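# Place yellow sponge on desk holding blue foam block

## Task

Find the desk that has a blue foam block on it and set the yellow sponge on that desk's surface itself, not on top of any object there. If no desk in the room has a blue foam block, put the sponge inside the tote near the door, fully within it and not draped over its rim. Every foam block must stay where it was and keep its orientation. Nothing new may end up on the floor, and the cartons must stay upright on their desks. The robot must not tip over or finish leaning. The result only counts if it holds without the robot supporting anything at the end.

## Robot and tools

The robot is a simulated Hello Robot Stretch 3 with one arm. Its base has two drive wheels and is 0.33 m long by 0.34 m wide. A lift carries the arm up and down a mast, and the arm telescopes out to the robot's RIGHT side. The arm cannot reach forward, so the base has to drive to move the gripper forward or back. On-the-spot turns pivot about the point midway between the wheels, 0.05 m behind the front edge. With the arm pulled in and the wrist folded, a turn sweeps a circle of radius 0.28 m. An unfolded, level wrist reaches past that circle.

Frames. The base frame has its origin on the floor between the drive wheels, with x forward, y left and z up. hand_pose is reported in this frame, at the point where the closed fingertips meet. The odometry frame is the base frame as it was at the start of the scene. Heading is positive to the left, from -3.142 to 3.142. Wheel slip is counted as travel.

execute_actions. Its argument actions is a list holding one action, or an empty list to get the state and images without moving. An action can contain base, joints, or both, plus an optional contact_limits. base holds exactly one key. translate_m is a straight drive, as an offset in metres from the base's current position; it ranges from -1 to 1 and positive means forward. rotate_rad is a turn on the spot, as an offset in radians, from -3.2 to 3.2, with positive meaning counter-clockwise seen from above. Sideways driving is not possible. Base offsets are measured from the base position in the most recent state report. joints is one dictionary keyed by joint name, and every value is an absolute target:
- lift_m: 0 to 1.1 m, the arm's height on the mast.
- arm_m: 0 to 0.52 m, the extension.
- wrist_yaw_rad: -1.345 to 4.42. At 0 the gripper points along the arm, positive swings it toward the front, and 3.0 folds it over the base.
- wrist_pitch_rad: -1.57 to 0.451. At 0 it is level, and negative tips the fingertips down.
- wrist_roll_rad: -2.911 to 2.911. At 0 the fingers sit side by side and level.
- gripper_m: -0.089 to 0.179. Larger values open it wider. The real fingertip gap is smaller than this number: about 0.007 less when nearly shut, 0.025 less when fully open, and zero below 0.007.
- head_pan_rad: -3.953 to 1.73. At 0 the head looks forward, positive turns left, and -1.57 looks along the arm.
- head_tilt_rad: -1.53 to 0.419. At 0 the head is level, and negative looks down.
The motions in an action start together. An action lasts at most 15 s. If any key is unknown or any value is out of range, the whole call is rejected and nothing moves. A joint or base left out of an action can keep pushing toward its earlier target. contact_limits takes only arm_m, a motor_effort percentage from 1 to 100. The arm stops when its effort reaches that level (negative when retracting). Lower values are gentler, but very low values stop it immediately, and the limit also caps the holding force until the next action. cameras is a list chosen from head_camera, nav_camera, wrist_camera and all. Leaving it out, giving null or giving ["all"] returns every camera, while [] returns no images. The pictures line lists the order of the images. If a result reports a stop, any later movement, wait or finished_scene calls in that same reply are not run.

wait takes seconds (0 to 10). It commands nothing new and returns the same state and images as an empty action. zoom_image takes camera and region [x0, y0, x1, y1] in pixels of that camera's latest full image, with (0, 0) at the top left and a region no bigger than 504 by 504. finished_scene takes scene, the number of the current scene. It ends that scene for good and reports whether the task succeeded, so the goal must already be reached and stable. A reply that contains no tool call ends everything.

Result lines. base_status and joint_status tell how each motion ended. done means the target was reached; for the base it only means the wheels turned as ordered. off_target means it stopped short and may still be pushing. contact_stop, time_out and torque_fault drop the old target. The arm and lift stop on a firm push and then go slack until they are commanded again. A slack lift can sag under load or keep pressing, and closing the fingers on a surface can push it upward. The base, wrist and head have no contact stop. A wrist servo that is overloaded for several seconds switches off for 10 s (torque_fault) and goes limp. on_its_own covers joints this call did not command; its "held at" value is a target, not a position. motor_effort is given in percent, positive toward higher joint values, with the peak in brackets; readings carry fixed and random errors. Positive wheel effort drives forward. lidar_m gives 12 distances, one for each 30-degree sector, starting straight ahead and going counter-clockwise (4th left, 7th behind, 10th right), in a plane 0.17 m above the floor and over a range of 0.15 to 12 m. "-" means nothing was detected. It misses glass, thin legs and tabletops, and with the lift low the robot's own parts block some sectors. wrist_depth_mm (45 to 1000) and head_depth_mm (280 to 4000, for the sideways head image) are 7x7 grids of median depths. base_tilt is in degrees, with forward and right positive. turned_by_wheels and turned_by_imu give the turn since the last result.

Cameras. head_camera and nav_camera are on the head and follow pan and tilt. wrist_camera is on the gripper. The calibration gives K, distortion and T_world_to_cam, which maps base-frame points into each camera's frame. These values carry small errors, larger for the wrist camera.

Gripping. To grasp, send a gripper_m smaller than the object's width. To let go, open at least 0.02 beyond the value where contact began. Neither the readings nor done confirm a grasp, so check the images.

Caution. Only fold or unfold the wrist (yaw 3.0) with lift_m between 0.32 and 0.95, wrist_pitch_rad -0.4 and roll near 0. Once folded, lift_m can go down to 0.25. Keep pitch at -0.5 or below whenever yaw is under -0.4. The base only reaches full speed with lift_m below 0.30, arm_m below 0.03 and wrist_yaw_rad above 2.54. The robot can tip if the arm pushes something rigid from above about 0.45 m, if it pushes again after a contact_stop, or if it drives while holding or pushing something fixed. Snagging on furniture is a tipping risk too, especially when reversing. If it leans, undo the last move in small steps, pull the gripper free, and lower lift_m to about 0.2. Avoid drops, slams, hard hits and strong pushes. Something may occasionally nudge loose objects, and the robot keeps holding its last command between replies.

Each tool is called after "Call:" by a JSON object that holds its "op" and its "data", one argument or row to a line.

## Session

Call:
{"op": "execute_actions", "data": {
  "actions": [
    {"joints":{"head_pan_rad":1.3,"head_tilt_rad":-0.45}}
  ],
  "cameras": ["nav_camera"]
}}

Call:
{"op": "execute_actions", "data": {
  "actions": [
    {"joints":{"head_pan_rad":0.05}}
  ],
  "cameras": ["nav_camera"]
}}

Call:
{"op": "execute_actions", "data": {
  "actions": [
    {"joints":{"head_pan_rad":-1.2}}
  ],
  "cameras": ["nav_camera"]
}}

Call:
{"op": "execute_actions", "data": {
  "actions": [
    {"joints":{"head_pan_rad":-2.45}}
  ],
  "cameras": ["nav_camera"]
}}

Call:
{"op": "execute_actions", "data": {
  "actions": [
    {"joints":{"head_pan_rad":-3.7}}
  ],
  "cameras": ["nav_camera"]
}}

Scene clock: 1.23 s.
base_odometry: x=+0.000 y=+0.000 heading=+0.000 (m, m, rad; odometry frame)
turned_by_wheels: +0.000 (rad since the last result)
turned_by_imu: +0.000 (rad since the last result)
base_tilt: forward=+0.9 right=-0.4 (deg)
lidar_m: 2.23 1.86 1.68 2.06 2.54 2.40 1.70 1.88 1.43 2.13 1.60 1.68
head_depth_mm: 1581 1674 1780 1910 2050 1733 1422 / 1640 1755 1864 2006 2143 1723 1420 / 1653 1746 1774 1991 2099 1765 1422 / 1759 1880 2025 2109 2160 1776 1415 / 1852 1977 2135 2292 2211 1765 1428 / 1887 1999 2082 2269 2284 1774 1433 / 2069 2291 2498 2732 2385 1785 1430
base_status: not commanded
joint_positions: lift_m=+0.562 arm_m=+0.002 wrist_yaw_rad=+2.899 wrist_pitch_rad=-0.374 wrist_roll_rad=-0.003 gripper_m=+0.037 head_pan_rad=+1.293 head_tilt_rad=-0.444
joint_status: all done
motor_effort: left_wheel=-1(0) right_wheel=+0(0) lift_m=+36(36) arm_m=+1(1) wrist_yaw_rad=+1(0) wrist_pitch_rad=+6(6) wrist_roll_rad=+0(0) gripper_m=+1(1) head_pan_rad=+4(52) head_tilt_rad=-2(23) (%)
hand_pose: x=+0.0340 y=+0.0759 z=+0.5845 quat_wxyz=(+0.215, +0.704, +0.047, +0.675) (m; base frame)
wrist_depth_mm: - - - - - - - / - - - - - - - / - - - - - - - / - - - - - - - / - - - - - - - / 918 - 981 900 930 942 914 / 783 785 769 781 759 788 788
pictures: nav_camera (sideways: a quarter turn counterclockwise sets it upright)
camera_calibration (this result's frames):
nav_camera: T_world_to_cam=[[0.144948, 0.392063, 0.908447, -1.14764], [0.955976, -0.292254, -0.026402, 0.0766686], [0.255146, 0.872281, -0.417165, 0.501557], [0, 0, 0, 1]] pos_world=[-0.0349146, 0.0348578, 1.25383]
Images, in order (width x height): nav_camera 672x504.

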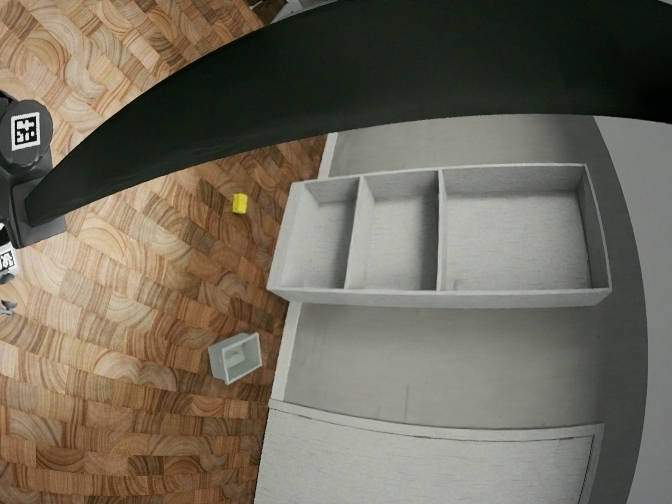

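Scene clock: 2.47 s.
base_odometry: x=+0.000 y=+0.000 heading=+0.000 (m, m, rad; odometry frame)
turned_by_wheels: +0.000 (rad since the last result)
turned_by_imu: +0.000 (rad since the last result)
base_tilt: forward=+1.0 right=-0.4 (deg)
lidar_m: 2.24 1.87 1.68 2.06 2.54 2.40 1.70 1.89 1.43 2.12 1.60 1.69
head_depth_mm: 1860 1955 1788 2139 2060 1761 1422 / 2026 2123 2208 2433 2342 1742 1409 / 2220 2348 2502 2683 2363 1764 1424 / 2323 2457 2621 2867 2372 1767 1417 / 2133 2237 2376 2550 2362 1776 1437 / 1944 2056 2183 2302 2295 1785 1421 / 1787 1879 1955 2080 2170 1782 1425
base_status: not commanded
joint_positions: lift_m=+0.562 arm_m=+0.002 wrist_yaw_rad=+2.899 wrist_pitch_rad=-0.374 wrist_roll_rad=-0.003 gripper_m=+0.037 head_pan_rad=+0.057 head_tilt_rad=-0.444
joint_status: all done
motor_effort: left_wheel=-1(0) right_wheel=+0(0) lift_m=+36(36) arm_m=+1(1) wrist_yaw_rad=+0(0) wrist_pitch_rad=+6(6) wrist_roll_rad=+0(0) gripper_m=+1(1) head_pan_rad=-5(52) head_tilt_rad=-2(2) (%)
hand_pose: x=+0.0340 y=+0.0759 z=+0.5845 quat_wxyz=(+0.215, +0.704, +0.047, +0.675) (m; base frame)
wrist_depth_mm: - - - - - - - / - - - - - - - / - - - - - - - / - - - - - - - / - - - - - - - / 916 - 954 919 937 935 904 / 791 771 753 796 749 772 782
pictures: nav_camera (sideways: a quarter turn counterclockwise sets it upright)
camera_calibration (this result's frames):
nav_camera: T_world_to_cam=[[0.418091, -0.00787047, 0.908371, -1.14921], [0.038551, -0.998908, -0.0263986, 0.0822604], [0.907587, 0.0460556, -0.417331, 0.497793], [0, 0, 0, 1]] pos_world=[0.0255135, 0.0501996, 1.25383]
Images, in order (width x height): nav_camera 672x504.

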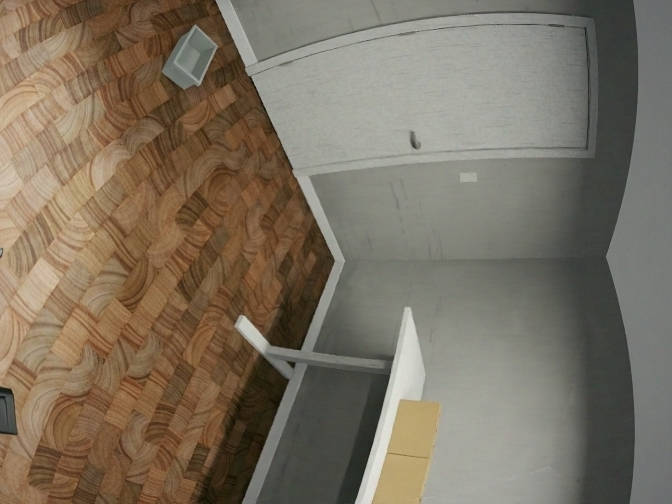

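Scene clock: 3.70 s.
base_odometry: x=+0.000 y=+0.000 heading=+0.000 (m, m, rad; odometry frame)
turned_by_wheels: +0.000 (rad since the last result)
turned_by_imu: +0.000 (rad since the last result)
base_tilt: forward=+1.0 right=-0.4 (deg)
lidar_m: 2.23 1.87 1.68 2.06 2.54 2.40 1.70 1.88 1.43 2.13 1.60 1.69
head_depth_mm: 2209 2372 2497 2662 2342 1767 1416 / 2105 2283 2461 2663 2352 1772 1419 / 1998 2148 2306 2502 2349 1764 1421 / 1912 2028 2162 2325 2331 1776 1422 / 1811 1939 1962 2190 2109 1775 1430 / 1727 1838 1847 2108 2198 1780 1429 / 1665 1766 1255 1991 2113 1793 1424
base_status: not commanded
joint_positions: lift_m=+0.562 arm_m=+0.002 wrist_yaw_rad=+2.899 wrist_pitch_rad=-0.374 wrist_roll_rad=-0.003 gripper_m=+0.037 head_pan_rad=-1.193 head_tilt_rad=-0.444
joint_status: all done
motor_effort: left_wheel=-1(1) right_wheel=+0(0) lift_m=+36(36) arm_m=+1(1) wrist_yaw_rad=+1(0) wrist_pitch_rad=+6(6) wrist_roll_rad=+0(0) gripper_m=-1(0) head_pan_rad=-5(52) head_tilt_rad=-2(2) (%)
hand_pose: x=+0.0340 y=+0.0759 z=+0.5845 quat_wxyz=(+0.215, +0.704, +0.047, +0.675) (m; base frame)
wrist_depth_mm: - - - - - - - / - - - - - - - / - - - - - - - / - - - - - - - / - - - - - - - / 924 - 938 925 949 927 919 / 795 800 760 770 751 782 782
pictures: nav_camera (sideways: a quarter turn counterclockwise sets it upright)
camera_calibration (this result's frames):
nav_camera: T_world_to_cam=[[0.124379, -0.399282, 0.908352, -1.14739], [-0.935793, -0.351559, -0.0263977, 0.0882028], [0.32988, -0.846746, -0.417372, 0.501371], [0, 0, 0, 1]] pos_world=[0.0598593, -0.00259209, 1.25383]
Images, in order (width x height): nav_camera 672x504.

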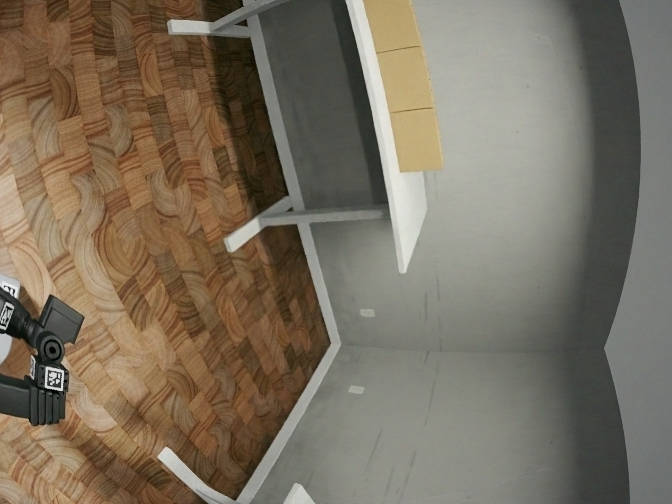

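Scene clock: 4.93 s.
base_odometry: x=+0.000 y=+0.000 heading=+0.000 (m, m, rad; odometry frame)
turned_by_wheels: +0.000 (rad since the last result)
turned_by_imu: +0.000 (rad since the last result)
base_tilt: forward=+0.9 right=-0.3 (deg)
lidar_m: 2.23 1.87 1.68 2.06 2.54 2.40 1.70 1.88 1.43 2.12 1.60 1.68
head_depth_mm: 1703 1825 1965 1305 2215 1755 1414 / 1686 1801 1953 1284 2248 1768 1414 / 1659 1764 1890 1281 2205 1771 1413 / 1640 1734 1871 1277 2148 1773 1420 / 1611 1720 1851 1253 2149 1771 1427 / 1588 1693 1823 1291 1635 1728 1429 / 1572 1670 1801 1577 2075 1786 1436
base_status: not commanded
joint_positions: lift_m=+0.562 arm_m=+0.002 wrist_yaw_rad=+2.899 wrist_pitch_rad=-0.374 wrist_roll_rad=-0.003 gripper_m=+0.037 head_pan_rad=-2.443 head_tilt_rad=-0.444
joint_status: all done
motor_effort: left_wheel=+0(1) right_wheel=+0(0) lift_m=+36(36) arm_m=+1(1) wrist_yaw_rad=+0(1) wrist_pitch_rad=+6(6) wrist_roll_rad=+0(0) gripper_m=+1(1) head_pan_rad=-5(51) head_tilt_rad=-2(2) (%)
hand_pose: x=+0.0340 y=+0.0759 z=+0.5845 quat_wxyz=(+0.215, +0.704, +0.047, +0.675) (m; base frame)
wrist_depth_mm: - - - - - - - / - - - - - - - / - - - - - - - / - - - - - - - / - - - - - - - / 916 - 971 923 937 912 891 / 786 777 745 779 772 757 791
pictures: nav_camera (sideways: a quarter turn counterclockwise sets it upright)
camera_calibration (this result's frames):
nav_camera: T_world_to_cam=[[-0.339713, -0.243952, 0.90834, -1.14455], [-0.628699, 0.7772, -0.0263972, 0.0863289], [-0.699523, -0.58004, -0.417398, 0.507684], [0, 0, 0, 1]] pos_world=[0.0205926, -0.0518332, 1.25382]
Images, in order (width x height): nav_camera 672x504.

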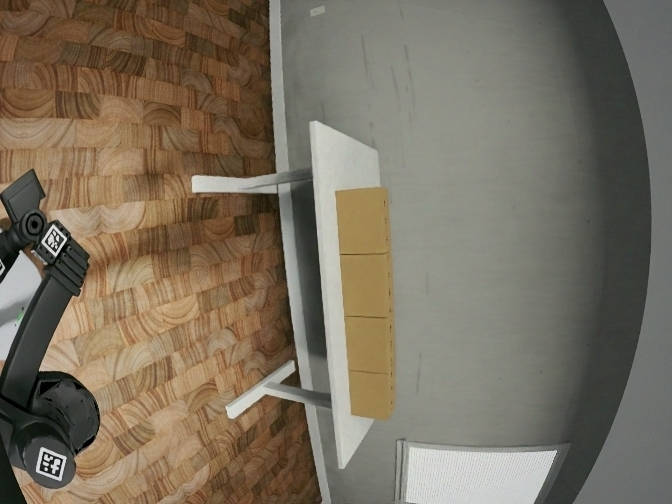

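Scene clock: 6.17 s.
base_odometry: x=+0.000 y=+0.000 heading=+0.000 (m, m, rad; odometry frame)
turned_by_wheels: +0.000 (rad since the last result)
turned_by_imu: +0.000 (rad since the last result)
base_tilt: forward=+0.9 right=-0.4 (deg)
lidar_m: 2.24 1.87 1.68 2.06 2.54 2.40 1.70 1.88 1.43 2.12 1.60 1.69
head_depth_mm: 2326 2476 2116 2827 2316 1758 1419 / 2367 2508 2165 2906 2342 1758 1413 / 2427 2582 2188 2990 2340 1750 1419 / 2483 2638 2776 3040 2342 1774 1422 / 2503 2700 2871 3086 2379 1779 1430 / 2545 2757 2965 3157 2376 1771 1428 / 2600 2795 3019 3201 2369 1776 1427
base_status: not commanded
joint_positions: lift_m=+0.562 arm_m=+0.002 wrist_yaw_rad=+2.899 wrist_pitch_rad=-0.374 wrist_roll_rad=-0.003 gripper_m=+0.037 head_pan_rad=-3.693 head_tilt_rad=-0.444
joint_status: all done
motor_effort: left_wheel=+0(1) right_wheel=+0(0) lift_m=+36(36) arm_m=+1(1) wrist_yaw_rad=+0(0) wrist_pitch_rad=+6(6) wrist_roll_rad=+0(0) gripper_m=+0(0) head_pan_rad=-5(52) head_tilt_rad=-3(2) (%)
hand_pose: x=+0.0340 y=+0.0759 z=+0.5845 quat_wxyz=(+0.215, +0.704, +0.047, +0.675) (m; base frame)
wrist_depth_mm: - - - - - - - / - - - - - - - / - - - - - - - / - - - - - - - / - - - - - - - / 924 - 970 917 961 908 942 / 789 782 757 770 754 797 772
pictures: nav_camera (sideways: a quarter turn counterclockwise sets it upright)
camera_calibration (this result's frames):
nav_camera: T_world_to_cam=[[-0.338639, 0.245467, 0.908333, -1.14455], [0.539309, 0.841694, -0.0263969, 0.0792036], [-0.771018, 0.480933, -0.417413, 0.50814], [0, 0, 0, 1]] pos_world=[-0.0385184, -0.0300979, 1.25382]
Images, in order (width x height): nav_camera 672x504.

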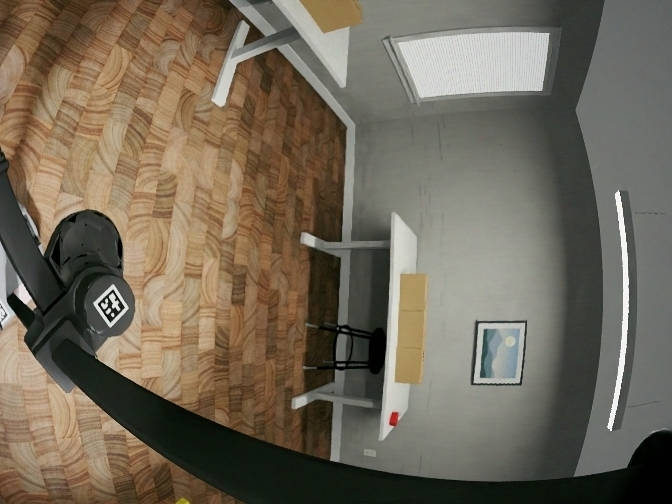

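Call:
{"op": "execute_actions", "data": {
  "actions": [
    {"base":{"rotate_rad":1.857},"joints":{"lift_m":0.28,"wrist_pitch_rad":-0.4}}
  ],
  "cameras": []
}}

Call:
{"op": "execute_actions", "data": {
  "actions": [
    {"base":{"translate_m":1.0}}
  ],
  "cameras": []
}}

Call:
{"op": "execute_actions", "data": {
  "actions": [
    {"base":{"translate_m":0.39},"joints":{"lift_m":0.4}}
  ],
  "cameras": []
}}

Call:
{"op": "execute_actions", "data": {
  "actions": [
    {"joints":{"wrist_yaw_rad":0,"gripper_m":0.17,"arm_m":0.1}}
  ],
  "cameras": []
}}

Call:
{"op": "execute_actions", "data": {
  "actions": [
    {"joints":{"wrist_pitch_rad":-1.5,"arm_m":0.27}}
  ],
  "cameras": ["wrist_camera"]
}}

Scene clock: 11.30 s.
base_odometry: x=+0.000 y=+0.000 heading=+1.857 (m, m, rad; odometry frame)
turned_by_wheels: +1.857 (rad since the last result)
turned_by_imu: +1.855 (rad since the last result)
base_tilt: forward=+0.9 right=-0.4 (deg)
lidar_m: 2.45 2.20 2.70 1.70 1.43 1.94 1.60 1.97 1.68 1.95 1.87 1.68
head_depth_mm: 1584 1670 1794 1529 1618 1714 1418 / 1656 1745 1868 1648 2113 1705 1413 / 1720 1833 1968 2131 2239 1775 1414 / 1807 1947 2073 2261 2356 1768 1423 / 1893 2036 2224 2376 2338 1764 1418 / 1988 2160 2343 2592 2381 1782 1429 / 2101 2315 2488 2675 2391 1794 1431
base_status: done
joint_positions: lift_m=+0.280 arm_m=+0.002 wrist_yaw_rad=+2.899 wrist_pitch_rad=-0.414 wrist_roll_rad=-0.003 gripper_m=+0.037 head_pan_rad=-3.693 head_tilt_rad=-0.445
joint_status: all done
motor_effort: left_wheel=-3(11) right_wheel=+1(5) lift_m=+30(35) arm_m=+1(1) wrist_yaw_rad=+1(0) wrist_pitch_rad=+6(5) wrist_roll_rad=+0(0) gripper_m=+0(0) head_pan_rad=-5(4) head_tilt_rad=-2(2) (%)
hand_pose: x=+0.0328 y=+0.0713 z=+0.2939 quat_wxyz=(+0.228, +0.703, +0.061, +0.671) (m; base frame)
wrist_depth_mm: - - - - - - - / - - - - - - - / - - - - - - - / 780 - 789 761 764 767 791 / 620 - 618 619 632 626 621 / 516 - 535 515 540 514 528 / 460 - - 450 433 444 443
pictures: none
No camera images: the call's "cameras" was empty. Leave "cameras" out to get every camera's image.

Scene clock: 16.47 s.
base_odometry: x=-0.282 y=+0.959 heading=+1.857 (m, m, rad; odometry frame)
turned_by_wheels: +0.000 (rad since the last result)
turned_by_imu: +0.009 (rad since the last result)
base_tilt: forward=+0.9 right=-0.3 (deg)
lidar_m: 1.94 1.38 1.38 2.48 2.41 2.21 2.58 2.40 1.95 1.12 1.12 1.16
head_depth_mm: 2026 2139 2232 1692 2355 1761 1410 / 2098 2249 2308 2552 2343 1764 1412 / 2223 2373 2428 2724 2336 1769 1411 / 2323 2492 2563 2433 2344 1775 1426 / 2413 2628 2830 3039 2309 1769 1425 / 2596 2803 3030 3215 2357 1775 1427 / 2717 2933 3222 3366 2392 1784 1425
base_status: done
joint_positions: lift_m=+0.280 arm_m=+0.002 wrist_yaw_rad=+2.899 wrist_pitch_rad=-0.414 wrist_roll_rad=-0.003 gripper_m=+0.037 head_pan_rad=-3.693 head_tilt_rad=-0.445
joint_status: not commanded
motor_effort: left_wheel=-4(11) right_wheel=+2(5) lift_m=+30(30) arm_m=+1(1) wrist_yaw_rad=+0(1) wrist_pitch_rad=+6(6) wrist_roll_rad=+0(0) gripper_m=+0(0) head_pan_rad=-4(4) head_tilt_rad=-2(2) (%)
hand_pose: x=+0.0328 y=+0.0712 z=+0.2937 quat_wxyz=(+0.228, +0.703, +0.061, +0.671) (m; base frame)
wrist_depth_mm: - - - - - - - / - - - - - - - / - - - - - - - / 790 - 788 764 760 774 773 / 620 - 621 620 625 630 609 / 517 - - 518 540 511 518 / 466 - - 441 429 436 445
pictures: none
No camera images: the call's "cameras" was empty. Leave "cameras" out to get every camera's image.

Scene clock: 21.57 s.
base_odometry: x=-0.392 y=+1.334 heading=+1.857 (m, m, rad; odometry frame)
turned_by_wheels: +0.000 (rad since the last result)
turned_by_imu: +0.004 (rad since the last result)
base_tilt: forward=+0.9 right=-0.4 (deg)
lidar_m: 1.66 1.02 1.14 1.66 2.61 2.55 2.98 2.73 1.69 1.08 0.87 1.22
head_depth_mm: 2192 2353 2414 2610 2234 1742 1412 / 2314 2425 2491 2824 2344 1766 1408 / 2381 2590 2068 2940 2340 1764 1415 / 2524 2713 2192 3074 2372 1761 1411 / 2670 2876 2662 2938 2359 1767 1418 / 2863 3024 3305 3418 2359 1766 1422 / 2974 3207 3577 3584 2380 1784 1424
base_status: done
joint_positions: lift_m=+0.400 arm_m=+0.002 wrist_yaw_rad=+2.899 wrist_pitch_rad=-0.415 wrist_roll_rad=-0.003 gripper_m=+0.037 head_pan_rad=-3.693 head_tilt_rad=-0.446
joint_status: all done
motor_effort: left_wheel=-4(11) right_wheel=+2(6) lift_m=+42(44) arm_m=+1(1) wrist_yaw_rad=+1(1) wrist_pitch_rad=+6(6) wrist_roll_rad=+0(0) gripper_m=+1(0) head_pan_rad=-4(4) head_tilt_rad=-2(1) (%)
hand_pose: x=+0.0328 y=+0.0712 z=+0.4132 quat_wxyz=(+0.229, +0.703, +0.061, +0.671) (m; base frame)
wrist_depth_mm: - - - - - - - / - - - - - - - / - - - - - - - / 993 - - - - - 942 / 787 - 788 804 844 807 803 / 654 - - 676 700 673 669 / 580 572 562 576 558 573 565
pictures: none
No camera images: the call's "cameras" was empty. Leave "cameras" out to get every camera's image.

Scene clock: 24.03 s.
base_odometry: x=-0.392 y=+1.334 heading=+1.857 (m, m, rad; odometry frame)
turned_by_wheels: +0.000 (rad since the last result)
turned_by_imu: +0.001 (rad since the last result)
base_tilt: forward=+1.0 right=-0.4 (deg)
lidar_m: 1.65 1.03 1.14 1.65 2.60 2.54 2.99 2.73 1.69 1.09 0.87 1.23
head_depth_mm: 2196 2333 2418 2633 2231 1765 1409 / 2303 2447 2466 2801 2344 1767 1420 / 2394 2571 2063 2926 2353 1774 1419 / 2518 2734 2187 3087 2364 1767 1417 / 2663 2857 2665 2985 2369 1771 1418 / 2778 3025 3251 3449 2349 1773 1423 / 2982 3237 3539 3581 2382 1789 1420
base_status: not commanded
joint_positions: lift_m=+0.400 arm_m=+0.100 wrist_yaw_rad=+0.003 wrist_pitch_rad=-0.415 wrist_roll_rad=-0.003 gripper_m=+0.170 head_pan_rad=-3.693 head_tilt_rad=-0.446
joint_status: all done
motor_effort: left_wheel=-4(4) right_wheel=+2(2) lift_m=+42(42) arm_m=+5(6) wrist_yaw_rad=-3(3) wrist_pitch_rad=+6(7) wrist_roll_rad=+0(0) gripper_m=-1(89) head_pan_rad=-4(5) head_tilt_rad=-2(2) (%)
hand_pose: x=-0.0208 y=-0.4694 z=+0.4132 quat_wxyz=(+0.693, +0.147, -0.690, -0.145) (m; base frame)
wrist_depth_mm: 633 692 796 799 - - - / 666 741 849 900 - - - / 718 793 913 935 - - - / 745 810 809 853 - 919 846 / 659 677 731 791 806 802 786 / 581 683 657 685 667 673 677 / - 573 569 571 572 574 -
pictures: none
No camera images: the call's "cameras" was empty. Leave "cameras" out to get every camera's image.

Scene clock: 26.53 s.
base_odometry: x=-0.392 y=+1.334 heading=+1.857 (m, m, rad; odometry frame)
turned_by_wheels: +0.000 (rad since the last result)
turned_by_imu: +0.001 (rad since the last result)
base_tilt: forward=+0.9 right=-0.3 (deg)
lidar_m: 1.66 1.02 1.14 1.66 2.61 2.55 2.98 2.73 1.69 1.08 0.87 1.22
head_depth_mm: 2208 2327 2402 2627 2241 1758 1417 / 2291 2453 2500 2807 2327 1753 1415 / 2403 2573 2059 2907 2338 1774 1410 / 2545 2719 2205 3074 2349 1764 1419 / 2678 2849 2659 2981 2359 1778 1418 / 2810 3012 3234 3416 2366 1774 1425 / 2967 3214 3545 3542 2377 1790 1424
base_status: not commanded
joint_positions: lift_m=+0.400 arm_m=+0.270 wrist_yaw_rad=+0.002 wrist_pitch_rad=-1.495 wrist_roll_rad=-0.003 gripper_m=+0.170 head_pan_rad=-3.693 head_tilt_rad=-0.446
joint_status: all done
motor_effort: left_wheel=-4(4) right_wheel=+2(2) lift_m=+42(42) arm_m=+5(6) wrist_yaw_rad=-2(2) wrist_pitch_rad=-3(1) wrist_roll_rad=+0(0) gripper_m=+0(0) head_pan_rad=-4(4) head_tilt_rad=-2(2) (%)
hand_pose: x=-0.0216 y=-0.4099 z=+0.2812 quat_wxyz=(+0.520, +0.482, -0.517, -0.480) (m; base frame)
wrist_depth_mm: 434 427 421 426 425 419 415 / 441 442 437 434 434 425 427 / 442 445 437 435 438 434 435 / 453 443 452 441 441 438 440 / 453 449 459 454 451 446 432 / 459 464 458 453 450 457 451 / - 463 462 470 458 457 -
pictures: wrist_camera
camera_calibration (this result's frames):
wrist_camera: T_world_to_cam=[[-0.999881, -0.00908393, -0.0124459, -0.0250024], [-0.00975021, 0.998463, 0.0545627, 0.433253], [0.0119311, 0.0546776, -0.998433, 0.468237], [0, 0, 0, 1]] pos_world=[-0.0263617, -0.458416, 0.443552]
Images, in order (width x height): wrist_camera 644x364.

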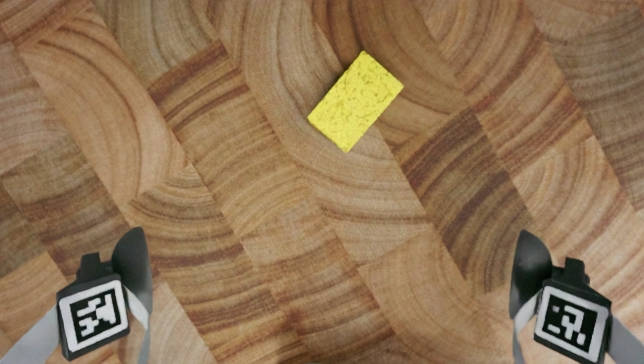

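Call:
{"op": "execute_actions", "data": {
  "actions": [
    {"base":{"translate_m":-0.032},"joints":{"wrist_roll_rad":0.71,"arm_m":0.39,"lift_m":0.22}}
  ],
  "cameras": ["wrist_camera"]
}}

Call:
{"op": "execute_actions", "data": {
  "actions": [
    {"joints":{"lift_m":0.145}}
  ],
  "cameras": ["wrist_camera"]
}}

Scene clock: 30.03 s.
base_odometry: x=-0.383 y=+1.303 heading=+1.857 (m, m, rad; odometry frame)
turned_by_wheels: +0.000 (rad since the last result)
turned_by_imu: +0.001 (rad since the last result)
base_tilt: forward=+0.9 right=-0.4 (deg)
lidar_m: 1.69 1.05 1.15 1.66 2.59 2.52 2.95 2.69 1.71 1.08 0.89 1.24
head_depth_mm: 2189 2320 2388 2648 2209 1760 1419 / 2262 2425 2468 2798 2323 1760 1420 / 2386 2556 2060 2922 2341 1763 1420 / 2516 2689 2180 3031 2341 1774 1416 / 2626 2845 2870 3071 2350 1789 1422 / 2799 3009 3229 3398 2398 1782 1424 / 2940 3191 3586 3546 2383 1785 1430
base_status: done
joint_positions: lift_m=+0.220 arm_m=+0.390 wrist_yaw_rad=+0.002 wrist_pitch_rad=-1.496 wrist_roll_rad=+0.707 gripper_m=+0.170 head_pan_rad=-3.693 head_tilt_rad=-0.446
joint_status: all done
motor_effort: left_wheel=-4(10) right_wheel=+2(3) lift_m=+29(39) arm_m=+5(5) wrist_yaw_rad=-1(1) wrist_pitch_rad=-2(3) wrist_roll_rad=+1(3) gripper_m=+2(0) head_pan_rad=-4(4) head_tilt_rad=-1(2) (%)
hand_pose: x=-0.0217 y=-0.5295 z=+0.1016 quat_wxyz=(+0.308, +0.285, -0.665, -0.618) (m; base frame)
wrist_depth_mm: 259 254 251 248 245 242 238 / 264 257 257 254 247 244 241 / 266 263 262 256 253 250 245 / 273 270 267 215 255 253 247 / 276 271 270 217 259 256 252 / 285 273 269 222 264 262 257 / - 281 277 271 268 263 -
pictures: wrist_camera
camera_calibration (this result's frames):
wrist_camera: T_world_to_cam=[[-0.763592, 0.642828, -0.0608227, 0.326888], [0.638965, 0.765837, 0.0722338, 0.451571], [0.0930142, 0.0162936, -0.995531, 0.276611], [0, 0, 0, 1]] pos_world=[-0.064658, -0.560469, 0.262639]
Images, in order (width x height): wrist_camera 644x364.

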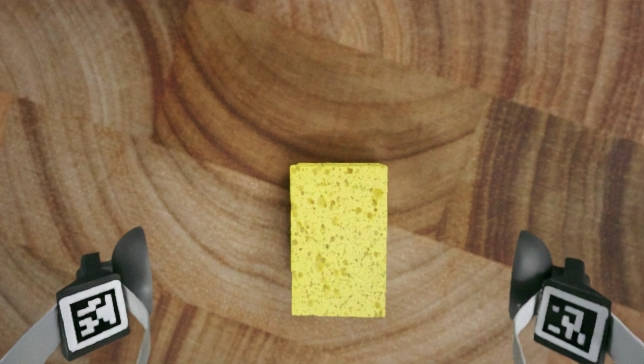

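Scene clock: 31.53 s.
base_odometry: x=-0.383 y=+1.303 heading=+1.857 (m, m, rad; odometry frame)
turned_by_wheels: +0.000 (rad since the last result)
turned_by_imu: +0.000 (rad since the last result)
base_tilt: forward=+0.9 right=-0.3 (deg)
lidar_m: 1.69 1.04 1.15 1.66 2.59 2.51 2.95 2.70 1.71 1.19 0.89 1.24
head_depth_mm: 2208 2312 2362 2668 2213 1770 1414 / 2275 2443 2514 2793 2340 1768 1413 / 2400 2555 2046 2907 2331 1754 1415 / 2475 2714 2158 3063 2350 1772 1416 / 2644 2825 2899 3128 2353 1767 1413 / 2784 3011 3260 3383 2362 1781 1426 / 2947 3188 3497 3555 2369 1780 1427
base_status: not commanded
joint_positions: lift_m=+0.145 arm_m=+0.390 wrist_yaw_rad=+0.002 wrist_pitch_rad=-1.496 wrist_roll_rad=+0.707 gripper_m=+0.170 head_pan_rad=-3.693 head_tilt_rad=-0.446
joint_status: all done
motor_effort: left_wheel=-4(4) right_wheel=+1(2) lift_m=+30(29) arm_m=+5(5) wrist_yaw_rad=+0(2) wrist_pitch_rad=-2(2) wrist_roll_rad=+1(1) gripper_m=+1(0) head_pan_rad=-4(4) head_tilt_rad=-2(2) (%)
hand_pose: x=-0.0217 y=-0.5295 z=+0.0266 quat_wxyz=(+0.308, +0.285, -0.665, -0.618) (m; base frame)
wrist_depth_mm: 184 180 178 176 173 171 167 / 186 183 181 177 175 174 170 / 188 186 183 181 178 176 173 / 191 189 187 140 179 178 176 / 195 191 190 140 181 181 178 / 199 195 192 142 184 184 179 / - 199 195 144 187 186 -
pictures: wrist_camera
camera_calibration (this result's frames):
wrist_camera: T_world_to_cam=[[-0.763592, 0.642828, -0.0608227, 0.322326], [0.638965, 0.765837, 0.0722337, 0.45699], [0.0930142, 0.0162935, -0.995531, 0.20194], [0, 0, 0, 1]] pos_world=[-0.064658, -0.560471, 0.187632]
Images, in order (width x height): wrist_camera 644x364.

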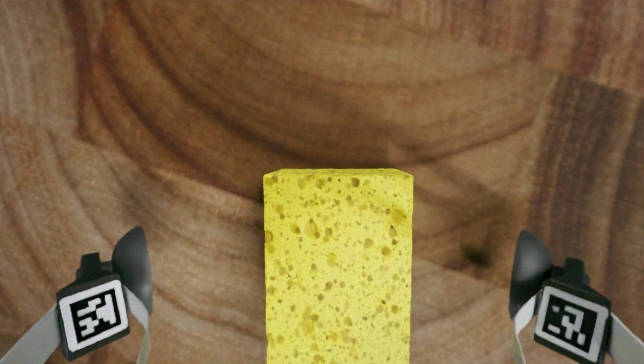

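Pose nearly matches scene 1; repeat the route.

Call:
{"op": "execute_actions", "data": {
  "actions": [
    {"joints":{"gripper_m":0.02}}
  ],
  "cameras": []
}}

Call:
{"op": "execute_actions", "data": {
  "actions": [
    {"joints":{"lift_m":0.4,"arm_m":0.002,"wrist_roll_rad":0,"wrist_pitch_rad":-0.4,"head_pan_rad":0,"head_tilt_rad":-0.6}}
  ],
  "cameras": []
}}

Call:
{"op": "execute_actions", "data": {
  "actions": [
    {"joints":{"wrist_yaw_rad":3.0}}
  ],
  "cameras": []
}}

Call:
{"op": "execute_actions", "data": {
  "actions": [
    {"base":{"rotate_rad":1.87},"joints":{"lift_m":0.28}}
  ],
  "cameras": []
}}

Call:
{"op": "execute_actions", "data": {
  "actions": [
    {"base":{"translate_m":1.0}}
  ],
  "cameras": []
}}

Call:
{"op": "execute_actions", "data": {
  "actions": [
    {"base":{"translate_m":0.4}}
  ],
  "cameras": ["nav_camera"]
}}

Scene clock: 34.87 s.
base_odometry: x=-0.383 y=+1.303 heading=+1.857 (m, m, rad; odometry frame)
turned_by_wheels: +0.000 (rad since the last result)
turned_by_imu: +0.001 (rad since the last result)
base_tilt: forward=+0.9 right=-0.3 (deg)
lidar_m: 1.69 1.05 1.15 1.66 2.58 2.52 2.95 2.70 1.71 1.19 0.89 1.24
head_depth_mm: 2188 2307 2394 2638 2229 1746 1409 / 2273 2405 2480 2780 2338 1762 1414 / 2379 2593 2046 2912 2348 1765 1415 / 2484 2711 2147 3040 2339 1770 1426 / 2649 2837 2932 3077 2359 1786 1432 / 2791 3007 3228 3435 2356 1782 1434 / 2938 3144 3479 3566 2361 1779 1436
base_status: not commanded
joint_positions: lift_m=+0.145 arm_m=+0.390 wrist_yaw_rad=+0.002 wrist_pitch_rad=-1.496 wrist_roll_rad=+0.707 gripper_m=+0.021 head_pan_rad=-3.693 head_tilt_rad=-0.446
joint_status: all done
motor_effort: left_wheel=-3(4) right_wheel=+2(2) lift_m=+30(30) arm_m=+5(5) wrist_yaw_rad=+0(1) wrist_pitch_rad=-2(2) wrist_roll_rad=+1(1) gripper_m=-18(98) head_pan_rad=-4(4) head_tilt_rad=-2(1) (%)
hand_pose: x=-0.0217 y=-0.5295 z=+0.0266 quat_wxyz=(+0.308, +0.285, -0.665, -0.618) (m; base frame)
wrist_depth_mm: 183 181 178 175 172 170 168 / 187 183 181 178 176 172 171 / 188 186 184 181 178 175 172 / 191 190 187 135 180 179 175 / 195 192 189 137 159 180 177 / 199 197 140 139 137 183 181 / 202 199 196 142 141 187 184
pictures: none
No camera images: the call's "cameras" was empty. Leave "cameras" out to get every camera's image.

Scene clock: 38.93 s.
base_odometry: x=-0.383 y=+1.303 heading=+1.857 (m, m, rad; odometry frame)
turned_by_wheels: +0.000 (rad since the last result)
turned_by_imu: +0.001 (rad since the last result)
base_tilt: forward=+0.9 right=-0.4 (deg)
lidar_m: 1.69 1.05 1.16 1.66 2.59 2.52 2.96 2.70 1.71 1.08 0.89 1.24
head_depth_mm: 1319 1411 1502 1613 1738 1525 1275 / 1484 1592 1709 1864 1877 1538 1277 / 1656 1800 1989 2174 1908 1532 1279 / 1611 1779 1958 2187 1922 1532 1283 / 1523 1656 1820 2013 1941 1545 1283 / 1450 1564 1708 1882 1944 1548 1284 / 1379 1489 1604 1711 1815 1512 1274
base_status: not commanded
joint_positions: lift_m=+0.400 arm_m=+0.002 wrist_yaw_rad=+0.002 wrist_pitch_rad=-0.419 wrist_roll_rad=+0.002 gripper_m=+0.021 head_pan_rad=-0.007 head_tilt_rad=-0.593
joint_status: all done
motor_effort: left_wheel=-4(4) right_wheel=+2(2) lift_m=+42(45) arm_m=-3(5) wrist_yaw_rad=-1(2) wrist_pitch_rad=+9(10) wrist_roll_rad=-1(2) gripper_m=-17(18) head_pan_rad=+4(53) head_tilt_rad=-3(16) (%)
hand_pose: x=-0.0212 y=-0.3716 z=+0.4121 quat_wxyz=(+0.691, +0.148, -0.692, -0.147) (m; base frame)
wrist_depth_mm: 719 787 891 913 - - - / 734 838 982 995 - - - / 807 879 993 983 - - - / 795 825 817 136 923 953 919 / 669 729 767 137 429 776 781 / 664 670 141 139 137 672 656 / 573 582 548 141 141 571 568
pictures: none
No camera images: the call's "cameras" was empty. Leave "cameras" out to get every camera's image.

Scene clock: 41.43 s.
base_odometry: x=-0.383 y=+1.303 heading=+1.857 (m, m, rad; odometry frame)
turned_by_wheels: +0.000 (rad since the last result)
turned_by_imu: +0.001 (rad since the last result)
base_tilt: forward=+0.9 right=-0.3 (deg)
lidar_m: 1.68 1.05 1.16 1.66 2.59 2.51 2.94 2.70 1.71 1.08 0.89 1.24
head_depth_mm: 1329 1405 1512 1612 1727 1533 1284 / 1479 1579 1709 1860 1856 1525 1288 / 1660 1792 1980 2180 1937 1544 1281 / 1620 1773 1945 2170 1936 1540 1287 / 1527 1668 1833 2016 1926 1540 1286 / 1452 1560 1712 1882 1940 1550 1292 / 1374 1485 1599 1722 1823 1511 1273
base_status: not commanded
joint_positions: lift_m=+0.400 arm_m=+0.002 wrist_yaw_rad=+2.997 wrist_pitch_rad=-0.419 wrist_roll_rad=+0.002 gripper_m=+0.021 head_pan_rad=-0.007 head_tilt_rad=-0.593
joint_status: all done
motor_effort: left_wheel=-3(4) right_wheel=+2(2) lift_m=+42(42) arm_m=-3(3) wrist_yaw_rad=+2(5) wrist_pitch_rad=+9(9) wrist_roll_rad=-1(2) gripper_m=-18(18) head_pan_rad=+4(5) head_tilt_rad=-3(3) (%)
hand_pose: x=+0.0111 y=+0.0745 z=+0.4121 quat_wxyz=(+0.197, +0.701, +0.097, +0.679) (m; base frame)
wrist_depth_mm: - - - - - - - / - - - - - - - / - - - - - - - / - - - 136 914 950 982 / 800 836 139 136 435 796 784 / 665 673 - 139 137 666 667 / 577 573 143 141 140 574 572
pictures: none
No camera images: the call's "cameras" was empty. Leave "cameras" out to get every camera's image.

Scene clock: 44.53 s.
base_odometry: x=-0.383 y=+1.303 heading=-2.557 (m, m, rad; odometry frame)
turned_by_wheels: +1.870 (rad since the last result)
turned_by_imu: +1.864 (rad since the last result)
base_tilt: forward=+0.9 right=-0.4 (deg)
lidar_m: 2.57 2.07 2.52 2.70 2.25 1.08 1.14 0.89 1.41 1.16 1.05 1.66
head_depth_mm: 2454 2637 2880 2542 1911 1523 1272 / 2392 2605 2951 2548 1931 1541 1272 / 2341 2533 2870 2565 1926 1535 1282 / 2263 2484 2757 2579 1918 1540 1284 / 2215 2428 2674 2588 1920 1540 1287 / 2171 2360 2596 2601 1944 1552 1284 / 2118 2318 2058 2491 1946 1558 1288
base_status: done
joint_positions: lift_m=+0.280 arm_m=+0.002 wrist_yaw_rad=+2.997 wrist_pitch_rad=-0.419 wrist_roll_rad=+0.002 gripper_m=+0.021 head_pan_rad=-0.007 head_tilt_rad=-0.593
joint_status: all done
motor_effort: left_wheel=-3(11) right_wheel=+2(6) lift_m=+30(40) arm_m=-3(3) wrist_yaw_rad=+2(2) wrist_pitch_rad=+9(9) wrist_roll_rad=-1(1) gripper_m=-18(18) head_pan_rad=+4(5) head_tilt_rad=-3(3) (%)
hand_pose: x=+0.0110 y=+0.0745 z=+0.2926 quat_wxyz=(+0.197, +0.701, +0.097, +0.679) (m; base frame)
wrist_depth_mm: - - - - - - - / - - - - - - - / - - - 989 - 971 977 / 755 758 771 136 725 770 745 / 629 609 139 137 351 619 607 / 520 524 - 139 137 511 508 / 461 - - 141 140 440 441
pictures: none
No camera images: the call's "cameras" was empty. Leave "cameras" out to get every camera's image.

Scene clock: 49.70 s.
base_odometry: x=-1.217 y=+0.751 heading=-2.557 (m, m, rad; odometry frame)
turned_by_wheels: +0.000 (rad since the last result)
turned_by_imu: +0.009 (rad since the last result)
base_tilt: forward=+0.9 right=-0.3 (deg)
lidar_m: 1.59 1.15 1.89 3.36 3.38 2.46 1.85 2.18 0.91 1.18 0.97 1.66
head_depth_mm: 1480 1643 1840 2092 1924 1531 1276 / 1452 1591 1777 1999 1925 1538 1276 / 1417 1555 1723 1927 1922 1543 1286 / 1383 1506 1667 1880 1927 1544 1284 / 1349 1463 1630 1804 1934 1537 1287 / 1311 1442 1572 1750 1868 1534 1286 / 1288 1409 1533 1690 1840 1547 1291
base_status: done
joint_positions: lift_m=+0.280 arm_m=+0.002 wrist_yaw_rad=+2.998 wrist_pitch_rad=-0.419 wrist_roll_rad=+0.002 gripper_m=+0.021 head_pan_rad=-0.007 head_tilt_rad=-0.594
joint_status: not commanded
motor_effort: left_wheel=-4(11) right_wheel=+2(6) lift_m=+30(30) arm_m=-3(3) wrist_yaw_rad=+2(3) wrist_pitch_rad=+9(9) wrist_roll_rad=-1(1) gripper_m=-18(18) head_pan_rad=+4(5) head_tilt_rad=-2(2) (%)
hand_pose: x=+0.0109 y=+0.0746 z=+0.2926 quat_wxyz=(+0.197, +0.701, +0.097, +0.679) (m; base frame)
wrist_depth_mm: - - - - - - - / - - - - - - - / - - 987 974 - 991 980 / 774 779 773 136 723 758 762 / 609 618 139 137 351 617 623 / 516 519 - 139 137 509 503 / 464 - - 141 141 437 442
pictures: none
No camera images: the call's "cameras" was empty. Leave "cameras" out to get every camera's image.

Scene clock: 52.83 s.
base_odometry: x=-1.550 y=+0.530 heading=-2.557 (m, m, rad; odometry frame)
turned_by_wheels: +0.000 (rad since the last result)
turned_by_imu: +0.004 (rad since the last result)
base_tilt: forward=+0.9 right=-0.4 (deg)
lidar_m: 1.20 0.84 0.83 1.84 3.00 2.90 2.25 1.33 1.09 0.88 1.31 1.36
head_depth_mm: 1107 1215 1343 1547 1734 1531 1282 / 1079 1187 1297 1492 1691 1536 1283 / 1053 1151 1278 1443 1638 1537 1281 / 1028 1123 1235 1392 1565 1535 1284 / 1000 1091 1194 1344 1530 1542 1284 / 984 1073 1176 1308 1470 1544 1285 / 960 1047 1149 1269 1420 1525 1289
base_status: done
joint_positions: lift_m=+0.280 arm_m=+0.002 wrist_yaw_rad=+2.998 wrist_pitch_rad=-0.419 wrist_roll_rad=+0.002 gripper_m=+0.021 head_pan_rad=-0.007 head_tilt_rad=-0.594
joint_status: not commanded
motor_effort: left_wheel=-4(11) right_wheel=+1(6) lift_m=+30(30) arm_m=-3(3) wrist_yaw_rad=+1(2) wrist_pitch_rad=+9(9) wrist_roll_rad=-1(1) gripper_m=-18(18) head_pan_rad=+4(4) head_tilt_rad=-3(3) (%)
hand_pose: x=+0.0109 y=+0.0746 z=+0.2926 quat_wxyz=(+0.197, +0.701, +0.097, +0.679) (m; base frame)
wrist_depth_mm: - - - - - - 689 / - - - - - - - / - - - - 981 927 892 / 788 786 765 136 728 747 765 / 614 616 139 137 353 626 607 / 528 518 - 139 137 509 510 / 461 - - 141 141 441 442
pictures: nav_camera (sideways: a quarter turn counterclockwise sets it upright)
camera_calibration (this result's frames):
nav_camera: T_world_to_cam=[[0.547265, -0.0355608, 0.836203, -1.05588], [-0.0292888, -0.999299, -0.0233282, 0.078672], [0.836447, -0.0117247, -0.547923, 0.668149], [0, 0, 0, 1]] pos_world=[0.0212769, 0.048903, 1.25086]
Images, in order (width x height): nav_camera 672x504.

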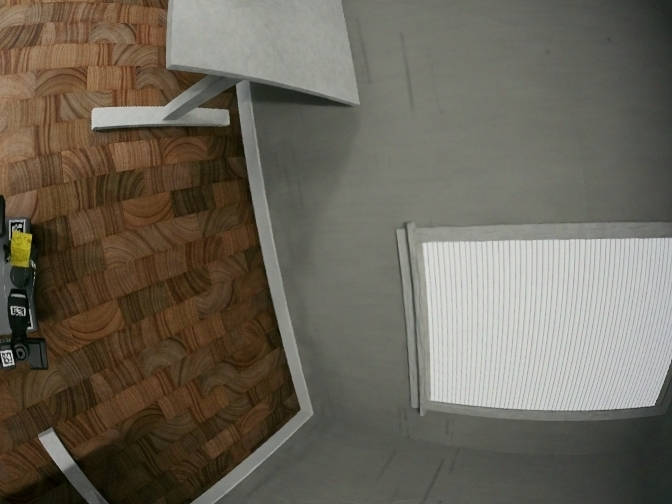

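Call:
{"op": "execute_actions", "data": {
  "actions": [
    {"base":{"translate_m":0.8},"joints":{"head_pan_rad":1.72,"head_tilt_rad":-0.35}}
  ],
  "cameras": ["head_camera"]
}}

Scene clock: 57.63 s.
base_odometry: x=-2.218 y=+0.089 heading=-2.557 (m, m, rad; odometry frame)
turned_by_wheels: +0.000 (rad since the last result)
turned_by_imu: +0.007 (rad since the last result)
base_tilt: forward=+0.9 right=-0.4 (deg)
lidar_m: 0.42 0.42 0.50 0.62 0.62 3.78 3.04 1.70 1.16 1.13 0.77 0.47
head_depth_mm: 938 956 977 991 1015 932 680 / 1260 1282 1323 1366 1223 870 683 / 1926 1990 2075 1827 1209 873 683 / 3229 3405 3582 1984 1217 874 682 / 3202 3400 3563 1988 1211 875 684 / 3208 3409 3546 1526 1098 879 687 / 3146 3322 3445 3627 - - -
base_status: done
joint_positions: lift_m=+0.280 arm_m=+0.002 wrist_yaw_rad=+2.998 wrist_pitch_rad=-0.419 wrist_roll_rad=+0.002 gripper_m=+0.021 head_pan_rad=+1.713 head_tilt_rad=-0.359
joint_status: all done
motor_effort: left_wheel=-4(10) right_wheel=+2(6) lift_m=+30(30) arm_m=-3(3) wrist_yaw_rad=+2(2) wrist_pitch_rad=+9(9) wrist_roll_rad=-1(1) gripper_m=-17(17) head_pan_rad=+4(53) head_tilt_rad=+4(18) (%)
hand_pose: x=+0.0109 y=+0.0746 z=+0.2926 quat_wxyz=(+0.197, +0.701, +0.097, +0.679) (m; base frame)
wrist_depth_mm: - - - - 674 481 376 / - - - - 725 498 388 / - - - - 776 520 396 / 780 692 734 136 677 543 410 / 617 610 138 137 349 540 423 / 523 524 - 139 137 504 430 / 464 - - 141 141 441 419
pictures: head_camera (sideways: a quarter turn clockwise sets it upright)
camera_calibration (this result's frames):
head_camera: T_world_to_cam=[[0.010555, -0.311417, -0.950215, 1.25145], [-0.99025, -0.135256, 0.0333282, -0.031854], [-0.138901, 0.940598, -0.309808, 0.363596], [0, 0, 0, 1]] pos_world=[0.00575146, 0.043416, 1.30285]
Images, in order (width x height): head_camera 896x504.

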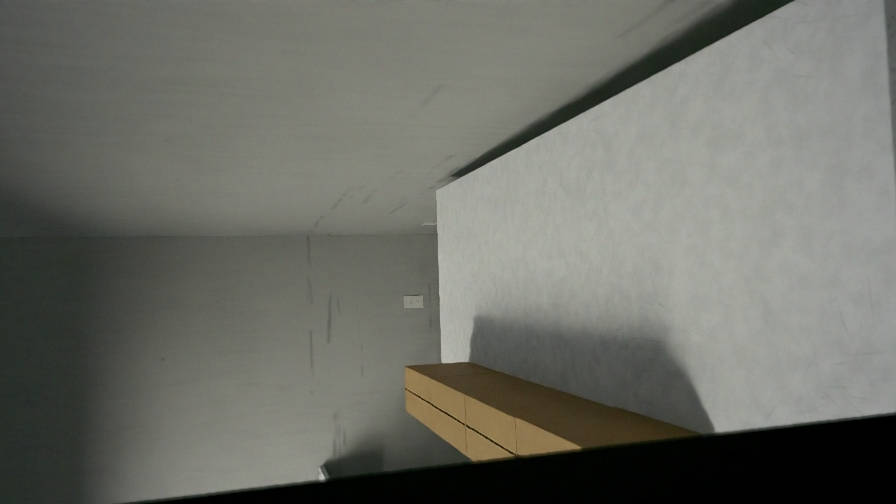

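Empty. Check desk C.

Call:
{"op": "execute_actions", "data": {
  "actions": [
    {"base":{"rotate_rad":-1.37},"joints":{"head_pan_rad":-1.57,"head_tilt_rad":-0.3}}
  ],
  "cameras": []
}}

Call:
{"op": "execute_actions", "data": {
  "actions": [
    {"base":{"translate_m":0.7}}
  ],
  "cameras": ["head_camera"]
}}

Scene clock: 60.30 s.
base_odometry: x=-2.218 y=+0.089 heading=+2.356 (m, m, rad; odometry frame)
turned_by_wheels: -1.370 (rad since the last result)
turned_by_imu: -1.363 (rad since the last result)
base_tilt: forward=+1.0 right=-0.4 (deg)
lidar_m: 1.14 0.60 0.43 0.42 0.43 0.59 0.62 3.32 3.26 3.06 1.17 1.18
head_depth_mm: 3010 3123 3271 3471 2977 2094 1598 / 3010 3100 3220 3478 3001 2087 1597 / 3016 3139 3235 3389 3018 2091 1606 / 3001 3167 3321 3525 3029 2098 1607 / 3006 3158 3262 3410 3050 2103 1625 / 3003 3129 3284 3377 2735 2123 1623 / 2958 3135 3262 1868 1369 1876 1615
base_status: done
joint_positions: lift_m=+0.280 arm_m=+0.002 wrist_yaw_rad=+2.998 wrist_pitch_rad=-0.419 wrist_roll_rad=+0.002 gripper_m=+0.021 head_pan_rad=-1.563 head_tilt_rad=-0.309
joint_status: all done
motor_effort: left_wheel=+3(13) right_wheel=-2(5) lift_m=+30(30) arm_m=-3(3) wrist_yaw_rad=+2(2) wrist_pitch_rad=+9(9) wrist_roll_rad=-1(1) gripper_m=-18(17) head_pan_rad=-4(52) head_tilt_rad=+4(10) (%)
hand_pose: x=+0.0109 y=+0.0746 z=+0.2926 quat_wxyz=(+0.197, +0.701, +0.097, +0.679) (m; base frame)
wrist_depth_mm: 383 - 411 424 447 464 485 / 412 - 441 463 489 504 531 / 450 - 482 510 540 561 600 / 495 499 515 135 570 596 635 / 516 536 138 137 356 608 616 / 525 521 - 139 137 513 516 / 455 - - 141 141 435 443
pictures: none
No camera images: the call's "cameras" was empty. Leave "cameras" out to get every camera's image.

Scene clock: 64.40 s.
base_odometry: x=-2.713 y=+0.584 heading=+2.356 (m, m, rad; odometry frame)
turned_by_wheels: +0.000 (rad since the last result)
turned_by_imu: +0.007 (rad since the last result)
base_tilt: forward=+0.9 right=-0.4 (deg)
lidar_m: 0.43 0.45 0.44 0.42 0.44 0.60 1.32 4.46 3.20 0.93 0.62 0.45
head_depth_mm: 3008 3129 3185 3400 2972 1069 1591 / 3048 3122 3311 3466 1335 1021 1605 / 3017 3129 3289 2137 1251 1019 1608 / 3034 3146 3324 2372 1358 1025 1100 / 3003 3134 3309 2973 1354 1027 1614 / 2180 2138 2077 1979 1368 988 1626 / 1407 1380 1365 1348 1256 991 1306
base_status: done
joint_positions: lift_m=+0.280 arm_m=+0.002 wrist_yaw_rad=+2.998 wrist_pitch_rad=-0.419 wrist_roll_rad=+0.002 gripper_m=+0.021 head_pan_rad=-1.563 head_tilt_rad=-0.309
joint_status: not commanded
motor_effort: left_wheel=+2(14) right_wheel=-1(4) lift_m=+30(30) arm_m=-3(3) wrist_yaw_rad=+2(2) wrist_pitch_rad=+9(9) wrist_roll_rad=-1(1) gripper_m=-19(18) head_pan_rad=-5(5) head_tilt_rad=+3(3) (%)
hand_pose: x=+0.0109 y=+0.0746 z=+0.2926 quat_wxyz=(+0.197, +0.701, +0.097, +0.679) (m; base frame)
wrist_depth_mm: 387 - 414 427 445 462 456 / 416 - 454 462 488 509 463 / 456 - 493 511 536 564 471 / 493 510 525 136 573 601 483 / 519 544 139 137 353 593 476 / 517 524 - 139 137 499 474 / 453 - - 141 141 437 439
pictures: head_camera (sideways: a quarter turn clockwise sets it upright)
camera_calibration (this result's frames):
head_camera: T_world_to_cam=[[0.0316249, 0.262135, -0.964513, 1.27], [0.999431, 0.0030674, 0.0336035, -0.0443517], [0.0117672, -0.965026, -0.261889, 0.30031], [0, 0, 0, 1]] pos_world=[0.000629064, -0.0429679, 1.30507]
Images, in order (width x height): head_camera 896x504.

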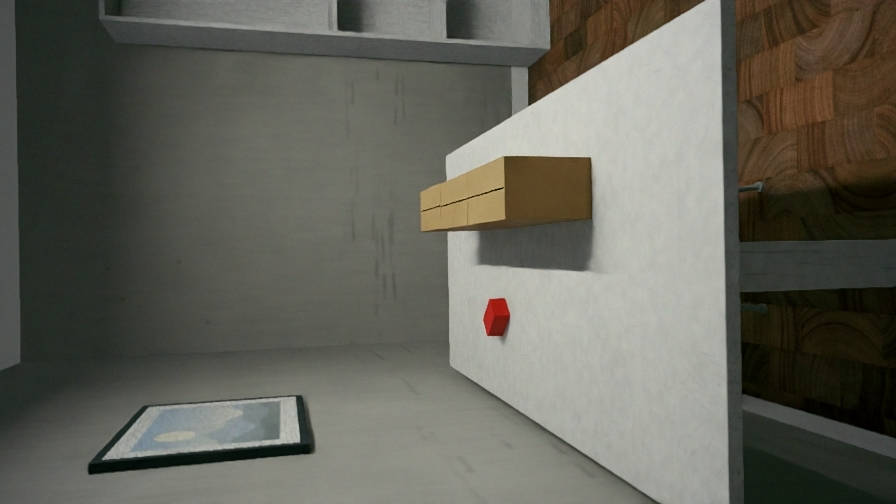

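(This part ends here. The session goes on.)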